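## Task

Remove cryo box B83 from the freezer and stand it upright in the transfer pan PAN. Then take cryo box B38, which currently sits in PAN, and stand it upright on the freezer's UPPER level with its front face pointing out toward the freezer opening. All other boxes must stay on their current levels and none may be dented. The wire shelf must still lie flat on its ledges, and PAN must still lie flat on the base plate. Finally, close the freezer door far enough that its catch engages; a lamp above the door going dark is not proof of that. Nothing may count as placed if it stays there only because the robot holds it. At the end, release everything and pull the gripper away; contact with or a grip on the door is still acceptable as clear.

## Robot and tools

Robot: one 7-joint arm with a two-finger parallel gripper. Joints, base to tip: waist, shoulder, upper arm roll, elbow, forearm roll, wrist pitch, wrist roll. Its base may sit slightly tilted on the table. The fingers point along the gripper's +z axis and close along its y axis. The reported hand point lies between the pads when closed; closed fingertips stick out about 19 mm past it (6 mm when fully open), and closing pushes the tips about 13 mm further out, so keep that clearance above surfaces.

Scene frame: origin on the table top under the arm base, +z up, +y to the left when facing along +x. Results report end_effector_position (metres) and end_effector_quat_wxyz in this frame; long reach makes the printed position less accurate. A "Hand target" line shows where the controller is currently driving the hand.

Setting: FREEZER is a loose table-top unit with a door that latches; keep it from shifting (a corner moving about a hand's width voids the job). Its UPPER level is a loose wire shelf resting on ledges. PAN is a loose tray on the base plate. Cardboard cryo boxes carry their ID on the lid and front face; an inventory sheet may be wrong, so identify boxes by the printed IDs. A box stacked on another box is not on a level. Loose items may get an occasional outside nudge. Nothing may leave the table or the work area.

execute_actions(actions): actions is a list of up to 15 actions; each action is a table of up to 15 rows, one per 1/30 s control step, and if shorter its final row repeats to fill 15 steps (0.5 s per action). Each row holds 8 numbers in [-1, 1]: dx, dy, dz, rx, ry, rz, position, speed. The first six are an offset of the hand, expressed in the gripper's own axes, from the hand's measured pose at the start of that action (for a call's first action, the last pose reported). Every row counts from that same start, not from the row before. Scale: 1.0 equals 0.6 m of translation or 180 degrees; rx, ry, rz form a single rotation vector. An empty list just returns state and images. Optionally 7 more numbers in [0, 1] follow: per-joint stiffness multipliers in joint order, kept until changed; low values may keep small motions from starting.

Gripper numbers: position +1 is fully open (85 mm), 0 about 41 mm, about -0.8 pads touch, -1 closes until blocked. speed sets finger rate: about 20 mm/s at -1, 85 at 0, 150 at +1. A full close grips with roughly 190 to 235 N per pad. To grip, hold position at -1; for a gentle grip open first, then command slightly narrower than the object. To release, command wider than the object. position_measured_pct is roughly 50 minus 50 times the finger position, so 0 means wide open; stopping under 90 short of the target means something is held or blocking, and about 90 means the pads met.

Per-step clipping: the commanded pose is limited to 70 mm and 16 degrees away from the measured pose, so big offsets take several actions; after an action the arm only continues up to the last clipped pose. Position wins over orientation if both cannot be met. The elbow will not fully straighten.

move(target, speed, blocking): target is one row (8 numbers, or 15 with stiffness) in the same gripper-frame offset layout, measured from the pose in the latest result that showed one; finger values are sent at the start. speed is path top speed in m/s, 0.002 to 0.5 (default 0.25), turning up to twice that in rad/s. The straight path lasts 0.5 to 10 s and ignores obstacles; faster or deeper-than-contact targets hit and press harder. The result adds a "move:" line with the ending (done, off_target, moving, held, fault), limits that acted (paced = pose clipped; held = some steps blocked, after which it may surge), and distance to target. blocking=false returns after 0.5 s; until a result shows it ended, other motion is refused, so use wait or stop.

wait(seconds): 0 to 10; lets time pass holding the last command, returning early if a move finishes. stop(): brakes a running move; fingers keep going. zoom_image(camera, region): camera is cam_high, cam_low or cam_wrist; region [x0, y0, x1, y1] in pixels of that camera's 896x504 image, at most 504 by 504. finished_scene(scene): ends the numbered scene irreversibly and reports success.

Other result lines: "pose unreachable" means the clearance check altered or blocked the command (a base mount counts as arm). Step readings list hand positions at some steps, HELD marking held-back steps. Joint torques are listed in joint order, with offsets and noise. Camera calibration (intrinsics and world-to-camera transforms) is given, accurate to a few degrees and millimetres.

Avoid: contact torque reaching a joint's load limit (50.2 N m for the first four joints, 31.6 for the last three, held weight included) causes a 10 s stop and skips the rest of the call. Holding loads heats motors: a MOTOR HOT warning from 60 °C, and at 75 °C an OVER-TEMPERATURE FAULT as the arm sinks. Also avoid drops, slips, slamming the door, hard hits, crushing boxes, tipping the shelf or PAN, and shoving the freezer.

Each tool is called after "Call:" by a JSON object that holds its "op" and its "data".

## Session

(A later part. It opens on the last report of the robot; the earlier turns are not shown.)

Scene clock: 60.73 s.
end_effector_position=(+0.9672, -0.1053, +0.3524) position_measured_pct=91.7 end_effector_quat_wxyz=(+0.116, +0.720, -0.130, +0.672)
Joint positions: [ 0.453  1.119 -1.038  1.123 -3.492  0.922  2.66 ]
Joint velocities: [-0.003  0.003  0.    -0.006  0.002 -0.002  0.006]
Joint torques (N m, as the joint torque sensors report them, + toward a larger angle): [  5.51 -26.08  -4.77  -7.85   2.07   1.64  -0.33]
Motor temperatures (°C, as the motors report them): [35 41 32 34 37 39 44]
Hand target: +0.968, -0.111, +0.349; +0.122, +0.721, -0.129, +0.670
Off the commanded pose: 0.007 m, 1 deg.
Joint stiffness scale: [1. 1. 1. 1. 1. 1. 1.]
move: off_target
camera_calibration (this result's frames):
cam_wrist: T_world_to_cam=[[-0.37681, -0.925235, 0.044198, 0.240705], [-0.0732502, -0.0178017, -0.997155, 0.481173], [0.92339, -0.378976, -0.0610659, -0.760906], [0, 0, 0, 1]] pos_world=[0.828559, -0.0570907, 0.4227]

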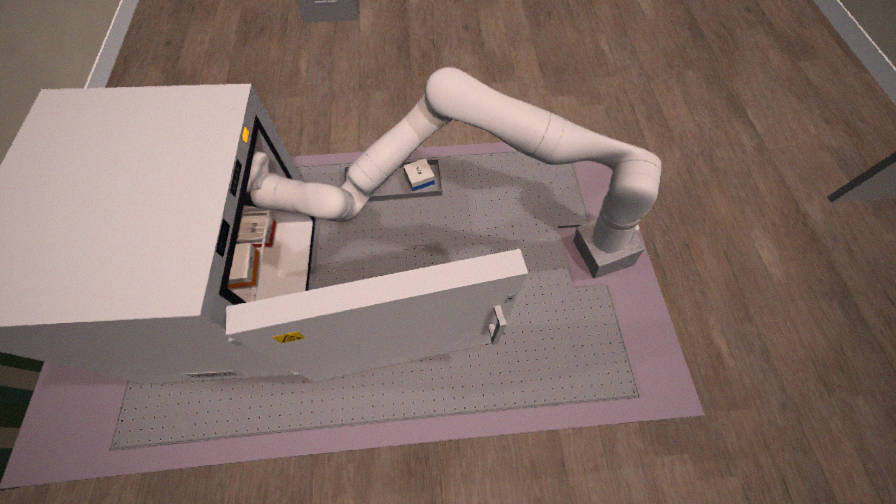

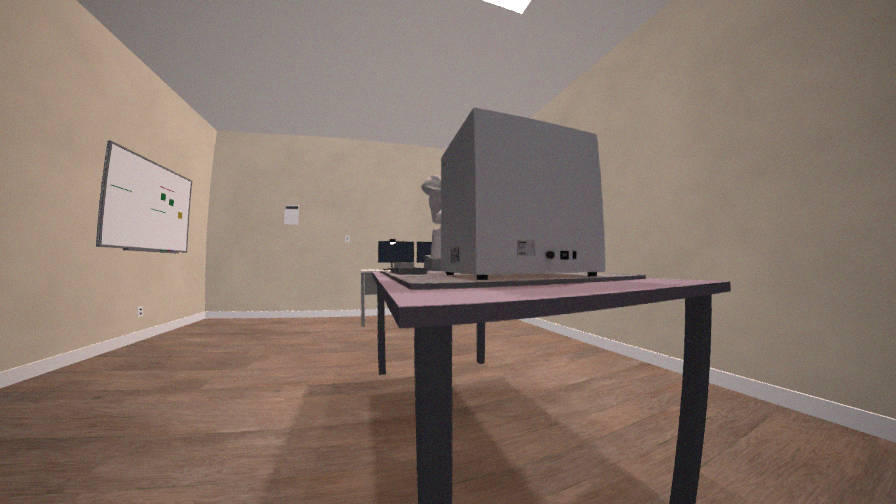

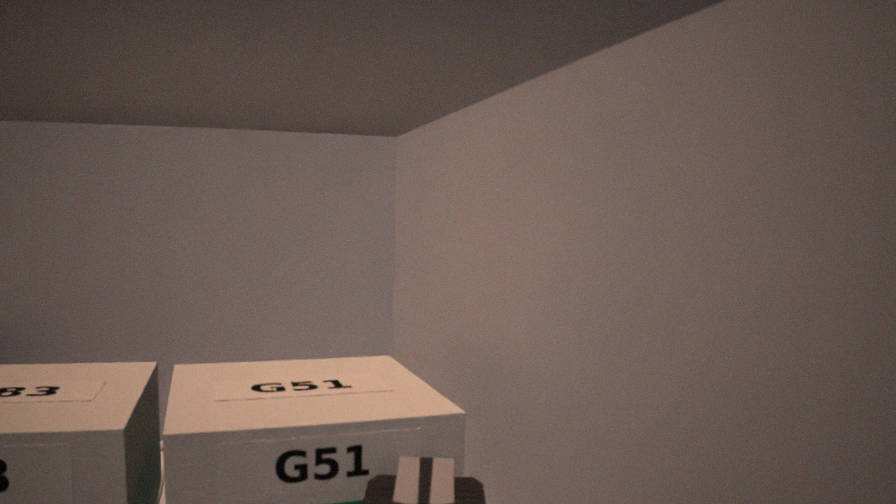

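Worked. Re-centre and push it back.

Call:
{"op": "move", "data": {"target": [0,-0.015,-0.02,0,0,0,-1,1], "speed": 0.02}}

Call:
{"op": "move", "data": {"target": [0,-0.03,0.085,0,0,0,-1,1], "speed": 0.02}}

Call:
{"op": "move", "data": {"target": [0,0.03,-0.13,0,0,0,-1,1], "speed": 0.06}}

Call:
{"op": "move", "data": {"target": [0,-0.115,-0.042,0.113,0,-0.008,1,-0.8], "speed": 0.06}}

Scene clock: 61.90 s.
end_effector_position=(+0.9599, -0.0954, +0.3512) position_measured_pct=91.7 end_effector_quat_wxyz=(+0.119, +0.720, -0.126, +0.672)
Joint positions: [ 0.45   1.111 -1.039  1.161 -3.492  0.957  2.66 ]
Joint velocities: [ 0.    -0.001 -0.001  0.002 -0.001  0.002  0.   ]
Joint torques (N m, as the joint torque sensors report them, + toward a larger angle): [  2.46 -26.99  -6.    -6.17   2.37   1.23  -0.09]
Motor temperatures (°C, as the motors report them): [35 41 32 34 37 39 44]
Hand target: +0.959, -0.093, +0.353; +0.116, +0.720, -0.130, +0.672
Off the commanded pose: 0.004 m, 1 deg.
Joint stiffness scale: [1. 1. 1. 1. 1. 1. 1.]
move: off_target
camera_calibration (this result's frames):
cam_wrist: T_world_to_cam=[[-0.375063, -0.925416, 0.0541538, 0.24191], [-0.0761176, -0.0274766, -0.99672, 0.481253], [0.923869, -0.377954, -0.0601351, -0.751179], [0, 0, 0, 1]] pos_world=[0.821354, -0.046821, 0.421402]

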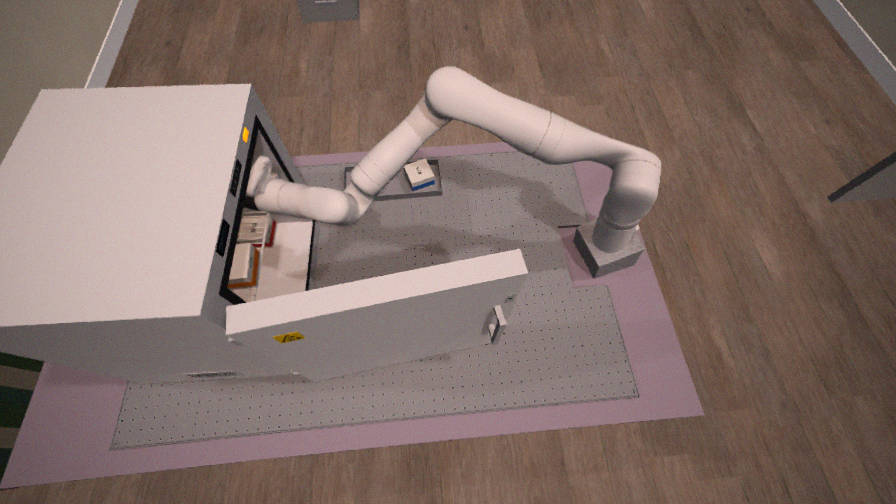

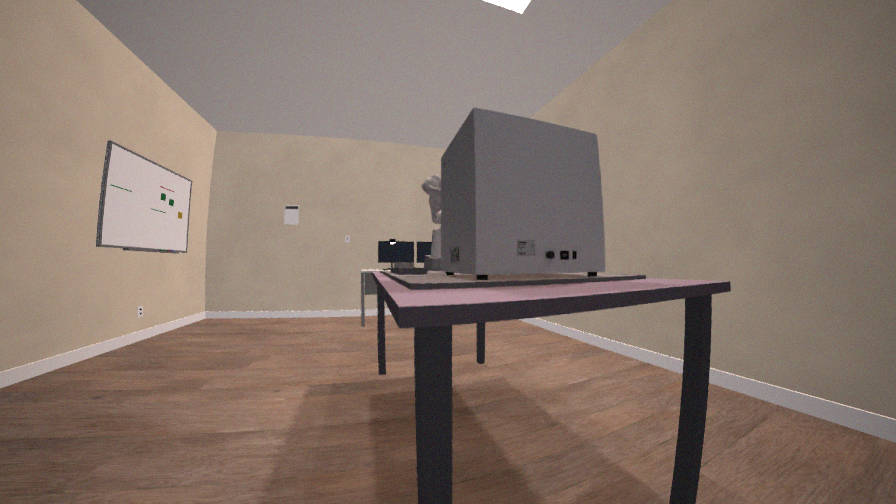

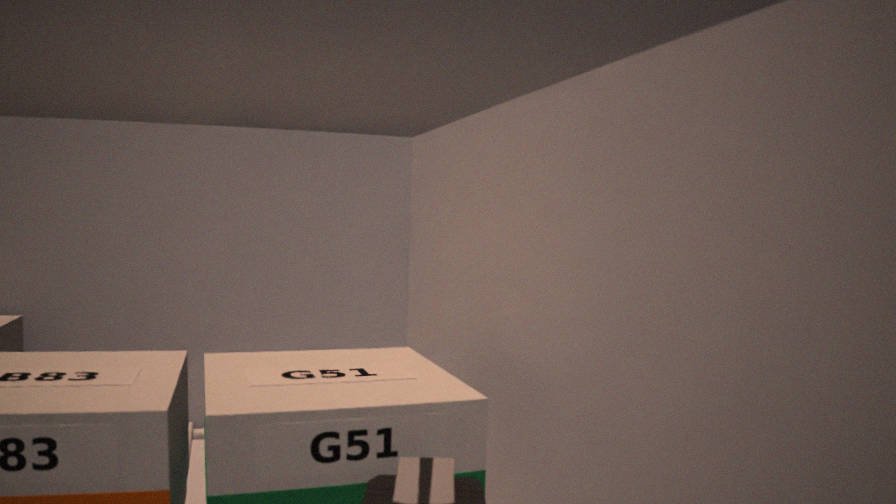

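Scene clock: 64.87 s.
end_effector_position=(+1.0129, -0.0979, +0.3524) position_measured_pct=91.7 end_effector_quat_wxyz=(+0.121, +0.717, -0.127, +0.675)
Joint positions: [ 0.35   1.19  -1.039  0.86  -3.514  0.803  2.765]
Joint velocities: [-0.008  0.007  0.    -0.01  -0.    -0.004  0.003]
Joint torques (N m, as the joint torque sensors report them, + toward a larger angle): [  2.08 -28.85  -4.94  -6.22   2.35   0.7   -0.07]
Motor temperatures (°C, as the motors report them): [35 41 32 34 37 39 44]
Hand target: +1.014, -0.096, +0.348; +0.119, +0.720, -0.126, +0.672
Off the commanded pose: 0.005 m, 1 deg.
Joint stiffness scale: [1. 1. 1. 1. 1. 1. 1.]
move: off_target
camera_calibration (this result's frames):
cam_wrist: T_world_to_cam=[[-0.378762, -0.923943, 0.0535578, 0.263539], [-0.0674992, -0.0301372, -0.997264, 0.477647], [0.923029, -0.381341, -0.0509506, -0.803724], [0, 0, 0, 1]] pos_world=[0.87392, -0.0486029, 0.421275]

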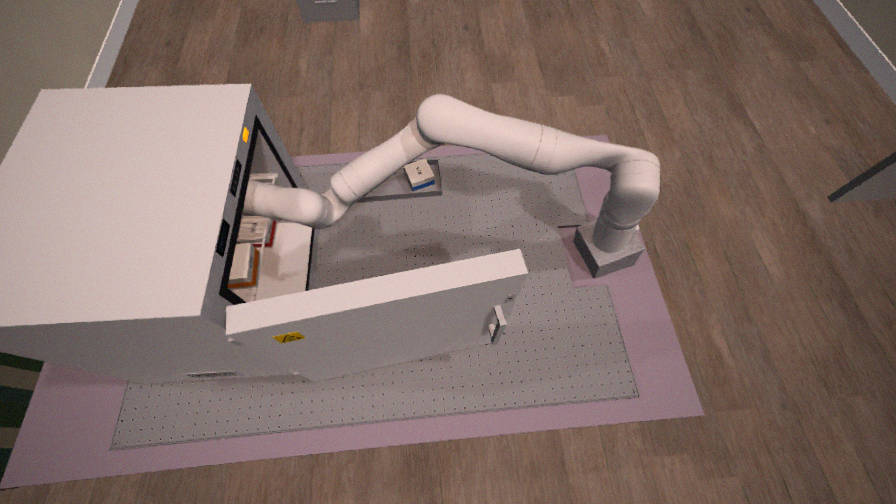

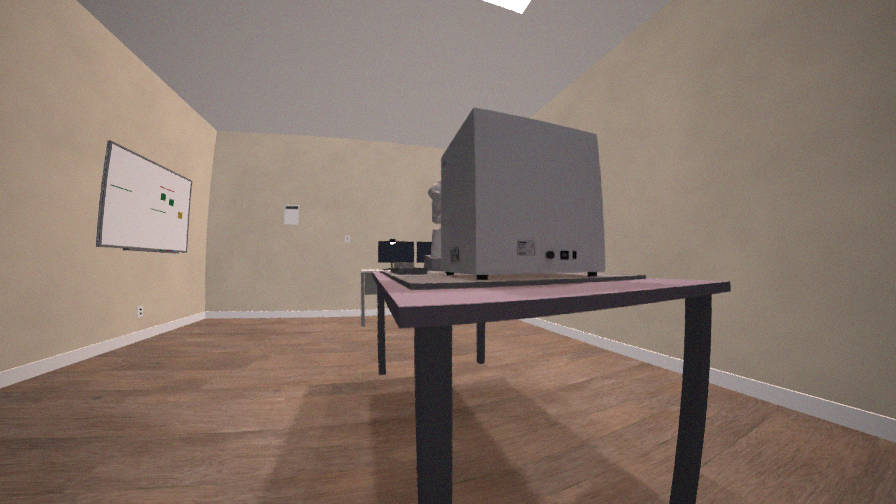

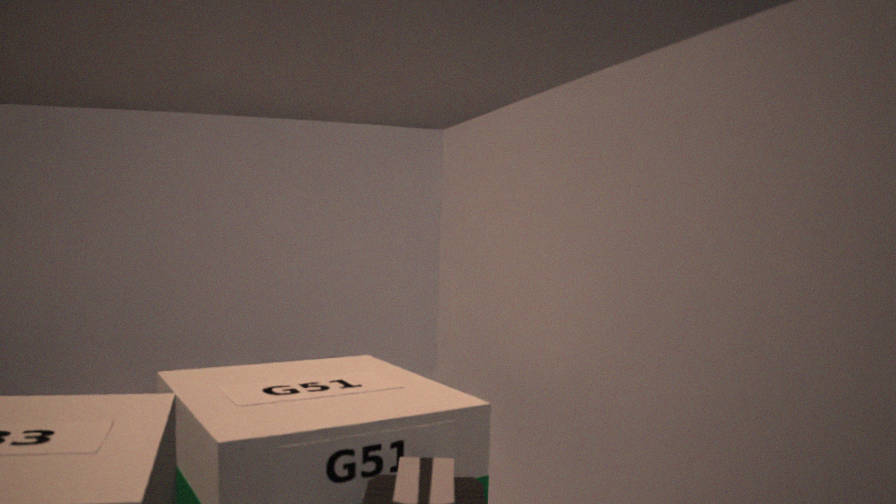

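Scene clock: 66.63 s.
end_effector_position=(+0.9344, -0.0874, +0.3523) position_measured_pct=91.7 end_effector_quat_wxyz=(+0.121, +0.721, -0.126, +0.671)
Joint positions: [ 0.474  1.076 -1.039  1.282 -3.495  1.038  2.625]
Joint velocities: [ 0.002 -0.005  0.     0.001 -0.001  0.    -0.002]
Joint torques (N m, as the joint torque sensors report them, + toward a larger angle): [  2.55 -25.39  -6.31  -6.5    2.45   1.34  -0.27]
Motor temperatures (°C, as the motors report them): [35 41 32 34 37 39 44]
Hand target: +0.934, -0.088, +0.357; +0.121, +0.717, -0.127, +0.675
Off the commanded pose: 0.005 m, 1 deg.
Joint stiffness scale: [1. 1. 1. 1. 1. 1. 1.]
move: off_target
camera_calibration (this result's frames):
cam_wrist: T_world_to_cam=[[-0.377215, -0.924386, 0.0567413, 0.240924], [-0.0775439, -0.0295276, -0.996552, 0.481743], [0.922874, -0.380314, -0.0605422, -0.723673], [0, 0, 0, 1]] pos_world=[0.796095, -0.0382919, 0.422598]

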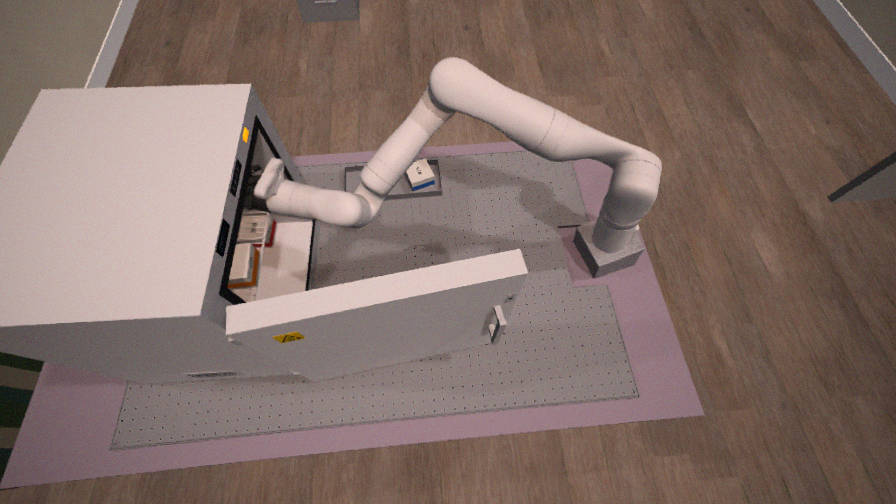

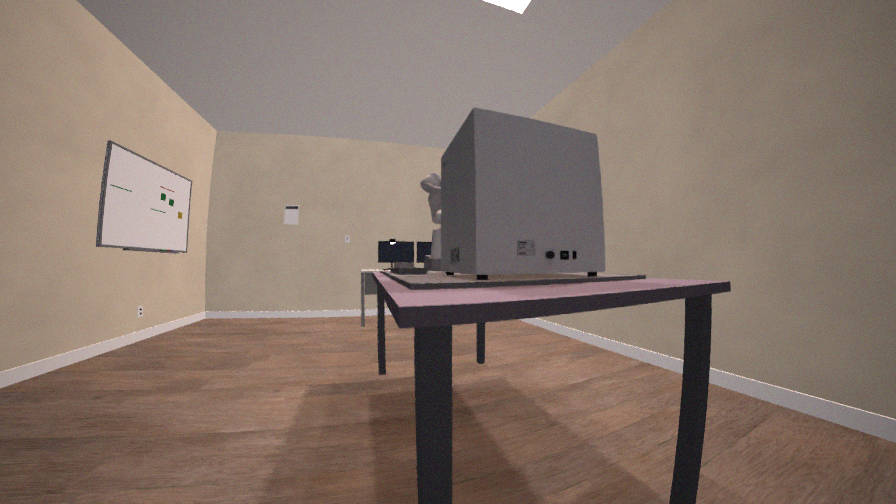

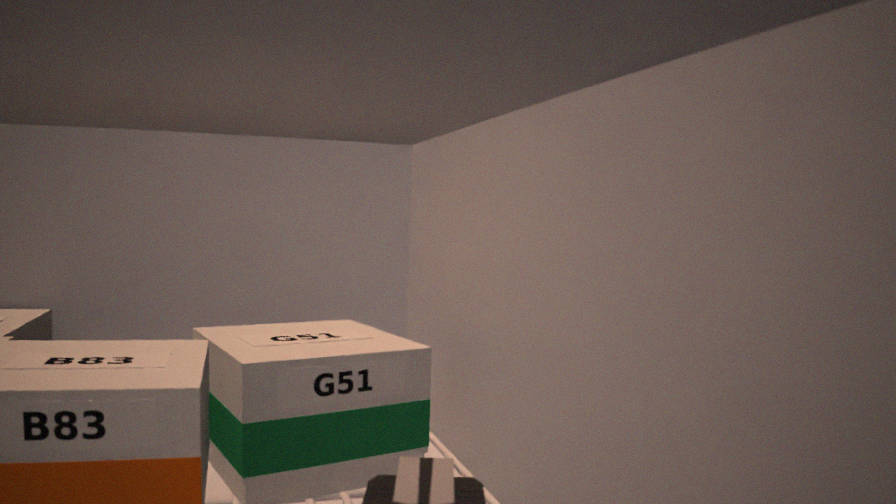

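Scene clock: 69.83 s.
end_effector_position=(+0.9352, -0.0165, +0.3550) position_measured_pct=0.0 end_effector_quat_wxyz=(+0.006, +0.732, +0.003, +0.682)
Joint positions: [ 0.577  1.078 -1.093  1.359 -3.198  0.746  2.492]
Joint velocities: [ 0.006  0.004  0.001  0.     0.002 -0.003 -0.004]
Joint torques (N m, as the joint torque sensors report them, + toward a larger angle): [  2.25 -24.56  -7.9   -5.91   1.94   1.48  -0.2 ]
Motor temperatures (°C, as the motors report them): [35 41 32 34 37 39 44]
Hand target: +0.934, -0.014, +0.353; +0.000, +0.733, +0.003, +0.681
Off the commanded pose: 0.003 m, 1 deg.
Joint stiffness scale: [1. 1. 1. 1. 1. 1. 1.]
move: done
camera_calibration (this result's frames):
cam_wrist: T_world_to_cam=[[-0.040231, -0.997146, 0.0638906, -0.0122805], [-0.0636219, -0.0612562, -0.996092, 0.472891], [0.997163, -0.0441386, -0.0609759, -0.76102], [0, 0, 0, 1]] pos_world=[0.788453, -0.0168683, 0.425424]

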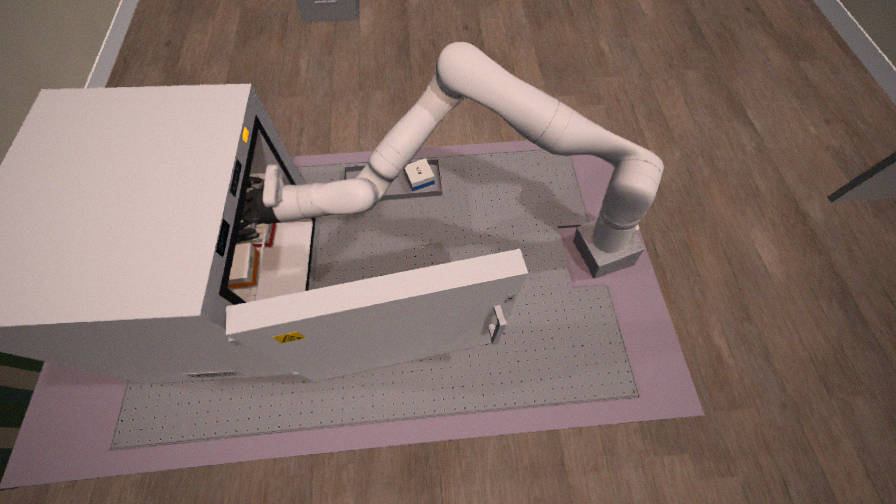

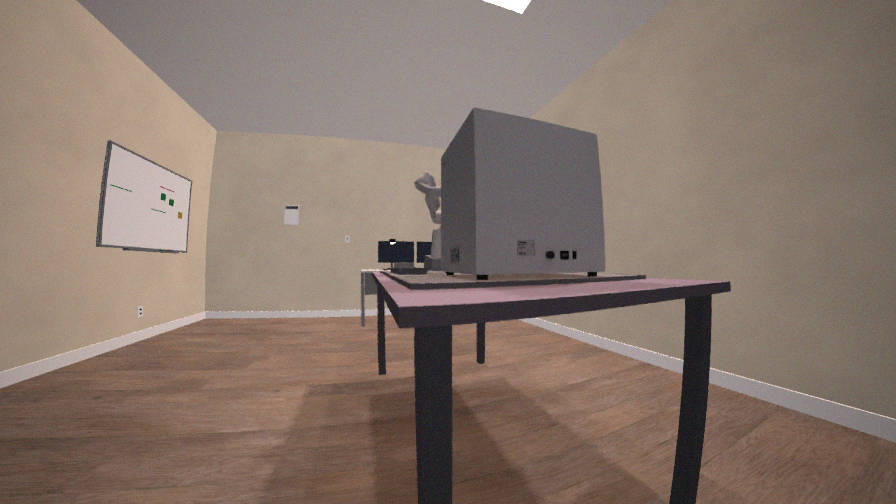

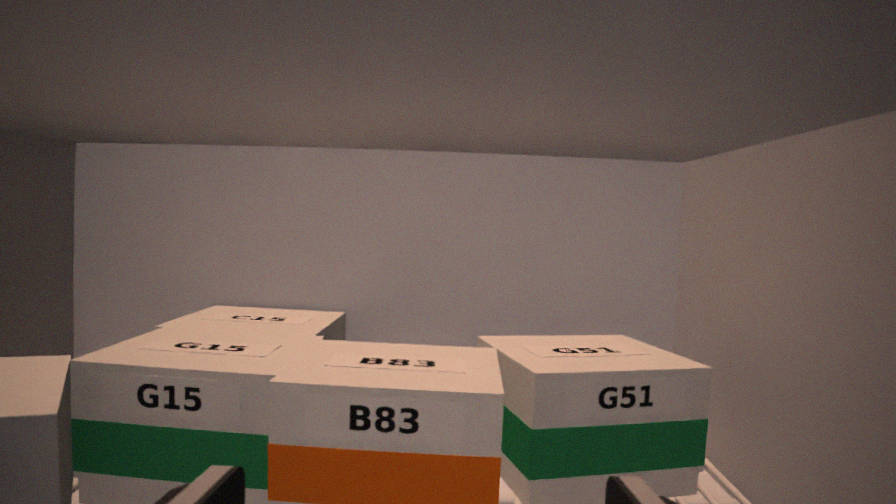

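Call:
{"op": "move", "data": {"target": [0,-0.019,0.08,-0.02,0,0,1,0], "speed": 0.03}}

Call:
{"op": "move", "data": {"target": [-0.005,0,0.045,0,0,0,1,0], "speed": 0.015}}

Scene clock: 71.93 s.
end_effector_position=(+0.9826, -0.0051, +0.3570) position_measured_pct=0.0 end_effector_quat_wxyz=(+0.028, +0.728, -0.020, +0.685)
Joint positions: [ 0.438  1.116 -1.051  1.138 -3.3    0.713  2.578]
Joint velocities: [-0.004  0.002 -0.001 -0.001 -0.001 -0.     0.001]
Joint torques (N m, as the joint torque sensors report them, + toward a larger angle): [  2.2  -26.54  -6.81  -6.41   1.85   1.33  -0.29]
Motor temperatures (°C, as the motors report them): [35 41 32 34 37 39 44]
Hand target: +0.983, -0.005, +0.352; +0.029, +0.731, -0.019, +0.682
Off the commanded pose: 0.006 m, 1 deg.
Joint stiffness scale: [1. 1. 1. 1. 1. 1. 1.]
move: off_target
camera_calibration (this result's frames):
cam_wrist: T_world_to_cam=[[-0.103602, -0.992535, 0.0643468, 0.0629879], [-0.0566479, -0.0587017, -0.996667, 0.471986], [0.993004, -0.106902, -0.0501434, -0.807762], [0, 0, 0, 1]] pos_world=[0.835374, 0.0038729, 0.425856]

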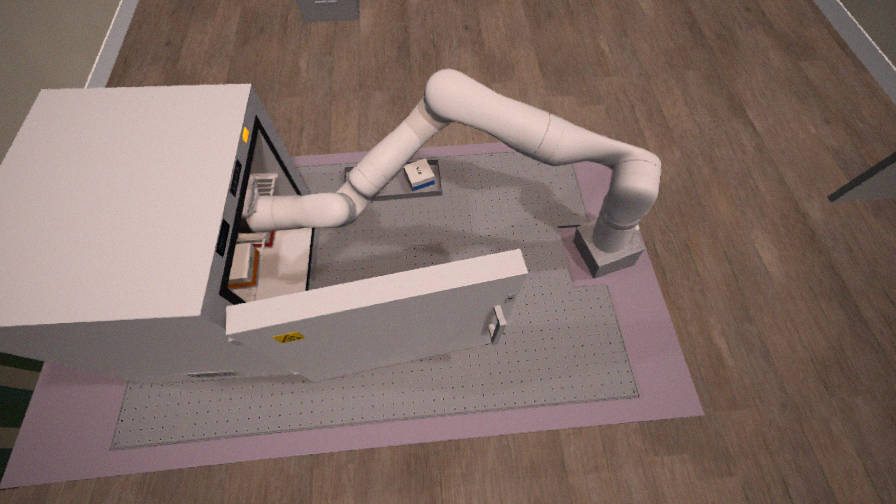

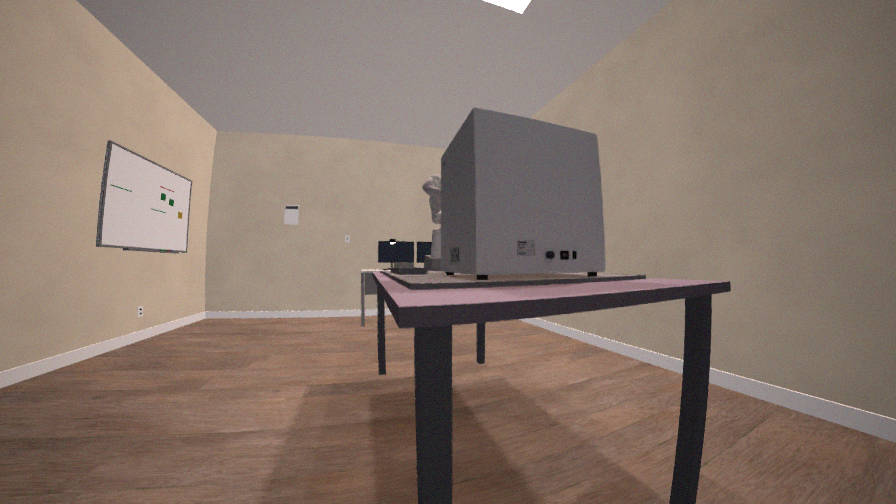

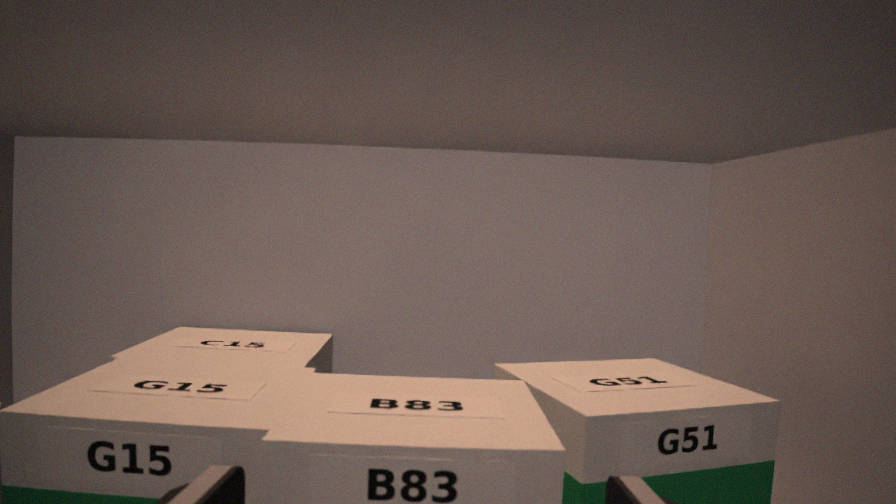

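Scene clock: 73.97 s.
end_effector_position=(+1.0060, -0.0040, +0.3589) position_measured_pct=0.0 end_effector_quat_wxyz=(+0.024, +0.726, -0.020, +0.687)
Joint positions: [ 0.395  1.145 -1.043  1.014 -3.3    0.639  2.592]
Joint velocities: [-0.005  0.003 -0.001 -0.011  0.    -0.002  0.003]
Joint torques (N m, as the joint torque sensors report them, + toward a larger angle): [ -0.56 -23.07  -5.26 -14.54   1.12   0.66   0.01]
Motor temperatures (°C, as the motors report them): [35 41 32 34 37 39 44]
Hand target: +1.009, -0.007, +0.352; +0.028, +0.728, -0.020, +0.685
Off the commanded pose: 0.008 m, 1 deg.
Joint stiffness scale: [1. 1. 1. 1. 1. 1. 1.]
move: off_target
camera_calibration (this result's frames):
cam_wrist: T_world_to_cam=[[-0.099707, -0.993293, 0.0585377, 0.0645101], [-0.0497251, -0.0537832, -0.997314, 0.468492], [0.993774, -0.10235, -0.044029, -0.833716], [0, 0, 0, 1]] pos_world=[0.858253, 0.00394373, 0.42675]

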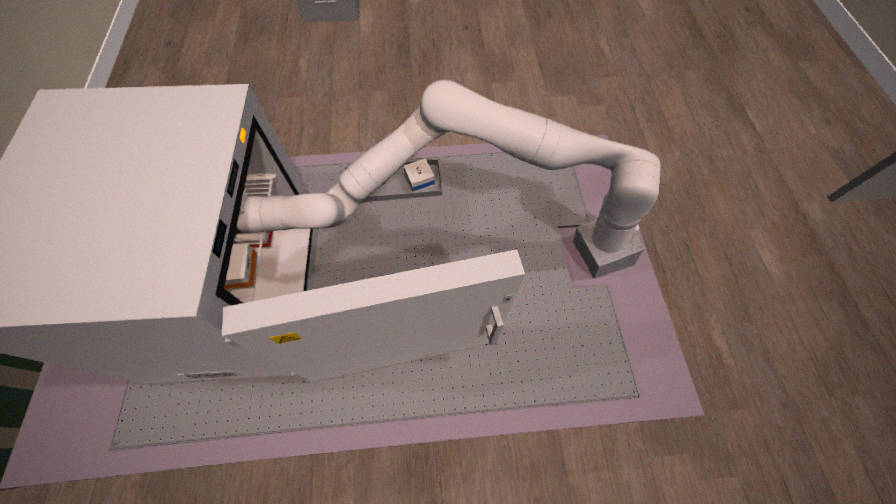

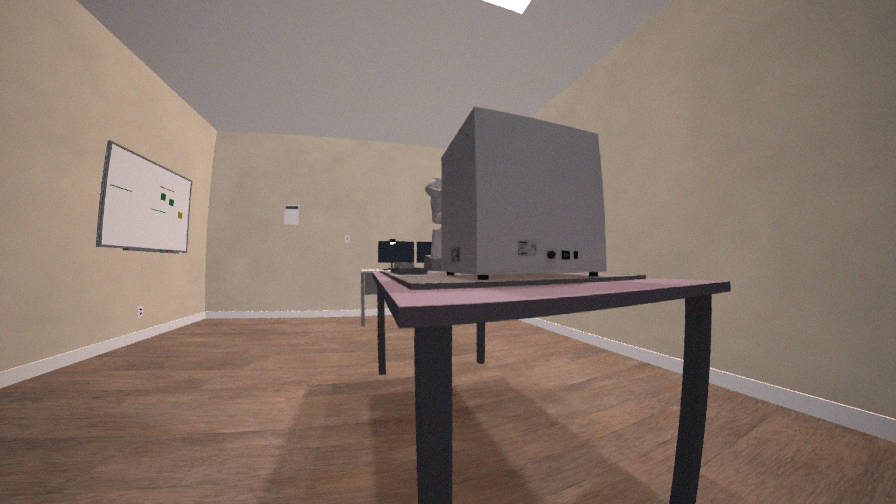

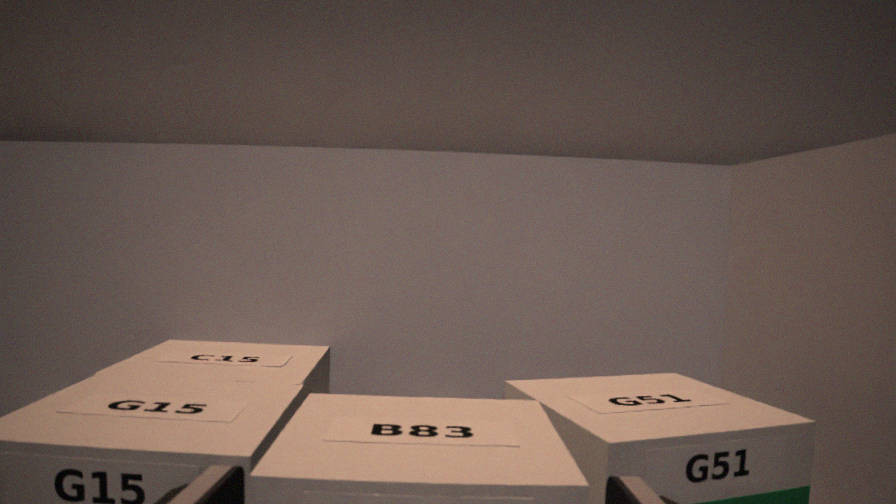

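Call:
{"op": "move", "data": {"target": [0,0,-0.008,0,0,0,0.66,-1], "speed": 0.01}}

Call:
{"op": "move", "data": {"target": [0,0.03,-0.2,0.02,0,0,0.66,-1], "speed": 0.04}}

Scene clock: 75.10 s.
end_effector_position=(+1.0012, -0.0012, +0.3568) position_measured_pct=15.5 end_effector_quat_wxyz=(+0.024, +0.727, -0.017, +0.686)
Joint positions: [ 0.402  1.139 -1.043  1.041 -3.3    0.65   2.592]
Joint velocities: [-0.    -0.001  0.    -0.     0.001  0.001 -0.   ]
Joint torques (N m, as the joint torque sensors report them, + toward a larger angle): [  2.13 -25.09  -5.71  -8.38   1.43   1.16   0.  ]
Motor temperatures (°C, as the motors report them): [35 42 32 34 37 39 44]
Hand target: +1.001, -0.004, +0.359; +0.024, +0.726, -0.020, +0.687
Off the commanded pose: 0.003 m, 1 deg.
Joint stiffness scale: [1. 1. 1. 1. 1. 1. 1.]
move: done
camera_calibration (this result's frames):
cam_wrist: T_world_to_cam=[[-0.0939088, -0.993544, 0.0636518, 0.059375], [-0.0546539, -0.0586932, -0.996779, 0.471101], [0.99408, -0.0970851, -0.0487893, -0.827368], [0, 0, 0, 1]] pos_world=[0.853793, 0.00631691, 0.425437]

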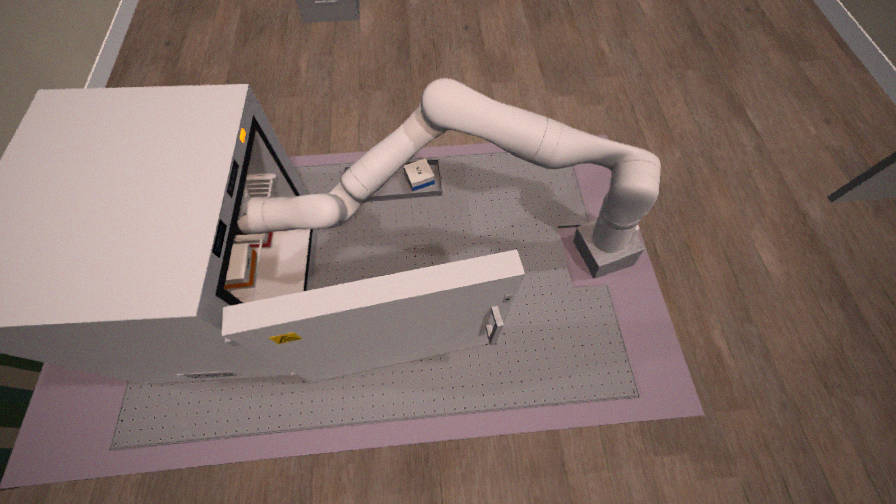

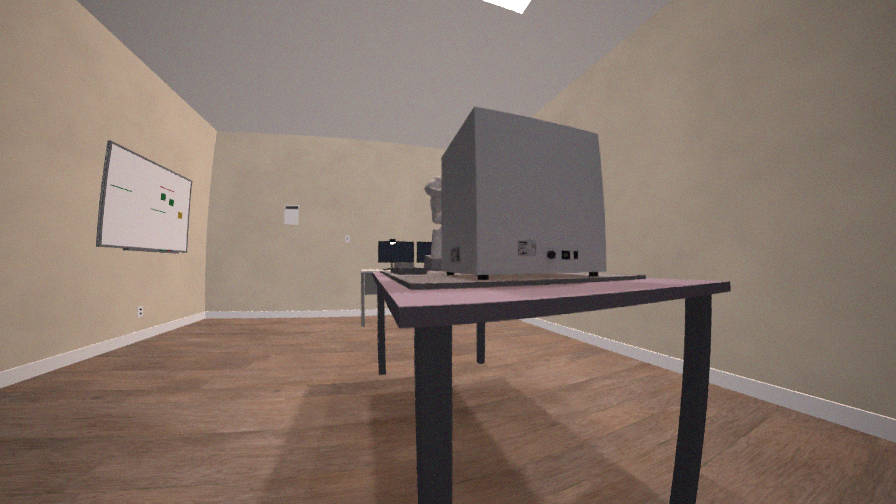

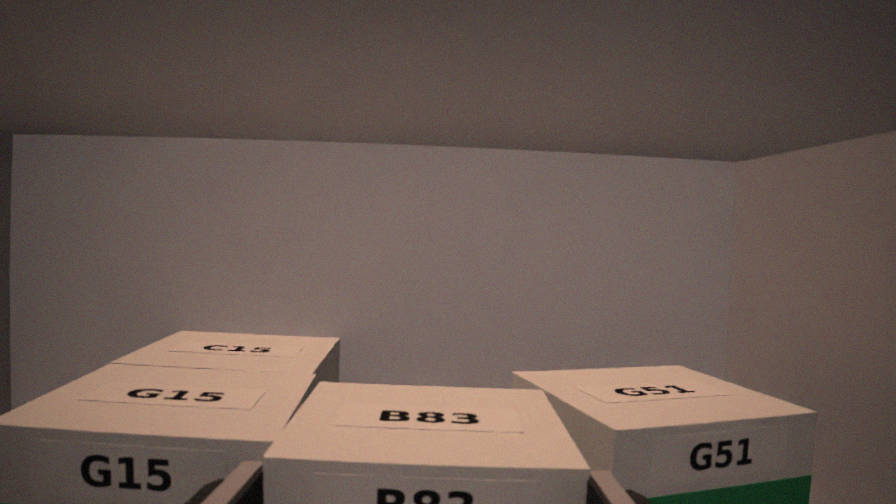

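Scene clock: 78.53 s.
end_effector_position=(+0.8813, -0.0130, +0.3585) position_measured_pct=15.5 end_effector_quat_wxyz=(+0.002, +0.731, +0.005, +0.682)
Joint positions: [ 0.661  1.03  -1.124  1.582 -3.187  0.876  2.463]
Joint velocities: [ 0.005  0.001 -0.005  0.001 -0.001  0.    -0.   ]
Joint torques (N m, as the joint torque sensors report them, + toward a larger angle): [  2.18 -22.67  -8.62  -5.49   2.18   1.76  -0.24]
Motor temperatures (°C, as the motors report them): [35 42 32 34 37 39 44]
Hand target: +0.881, -0.012, +0.364; +0.001, +0.728, +0.005, +0.686
Off the commanded pose: 0.006 m, 1 deg.
Joint stiffness scale: [1. 1. 1. 1. 1. 1. 1.]
move: off_target
camera_calibration (this result's frames):
cam_wrist: T_world_to_cam=[[-0.0321645, -0.997576, 0.061698, -0.0174739], [-0.0625784, -0.0595988, -0.996259, 0.472303], [0.997522, -0.0359052, -0.0605098, -0.707267], [0, 0, 0, 1]] pos_world=[0.734508, -0.0146774, 0.428818]

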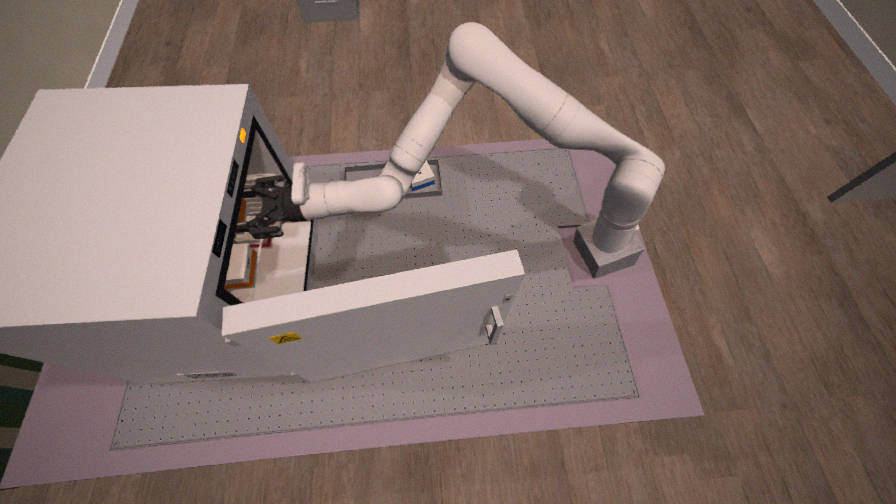

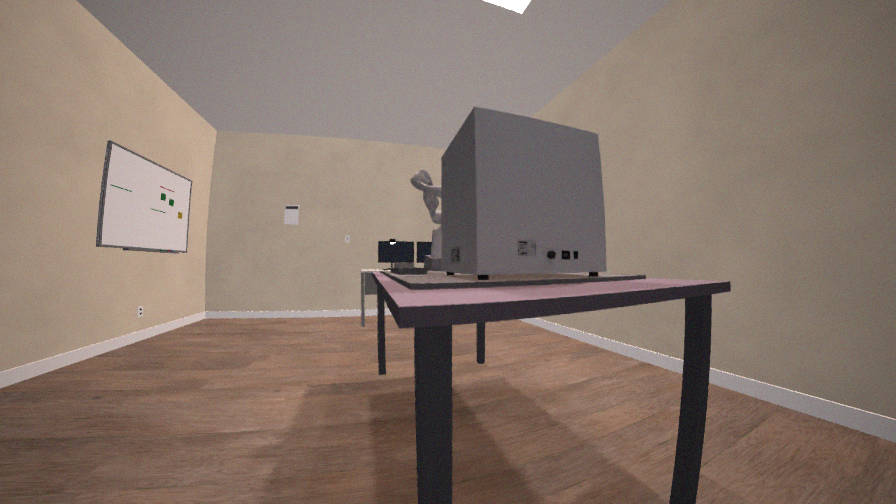

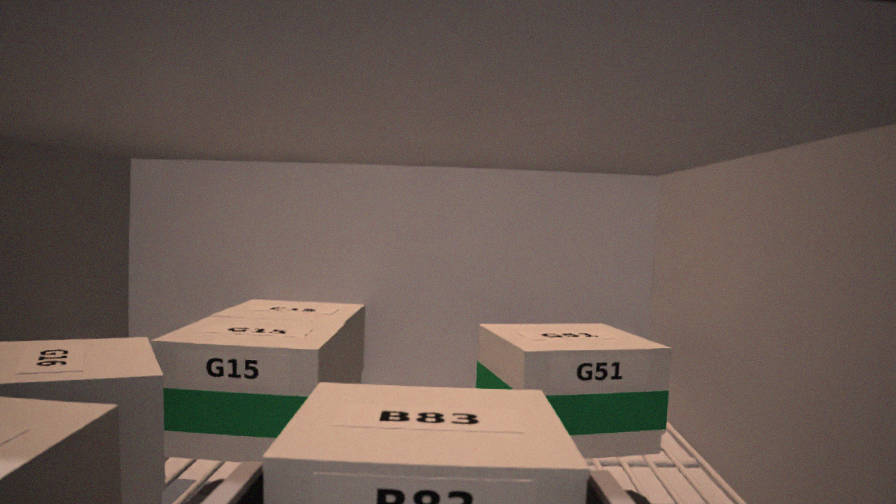

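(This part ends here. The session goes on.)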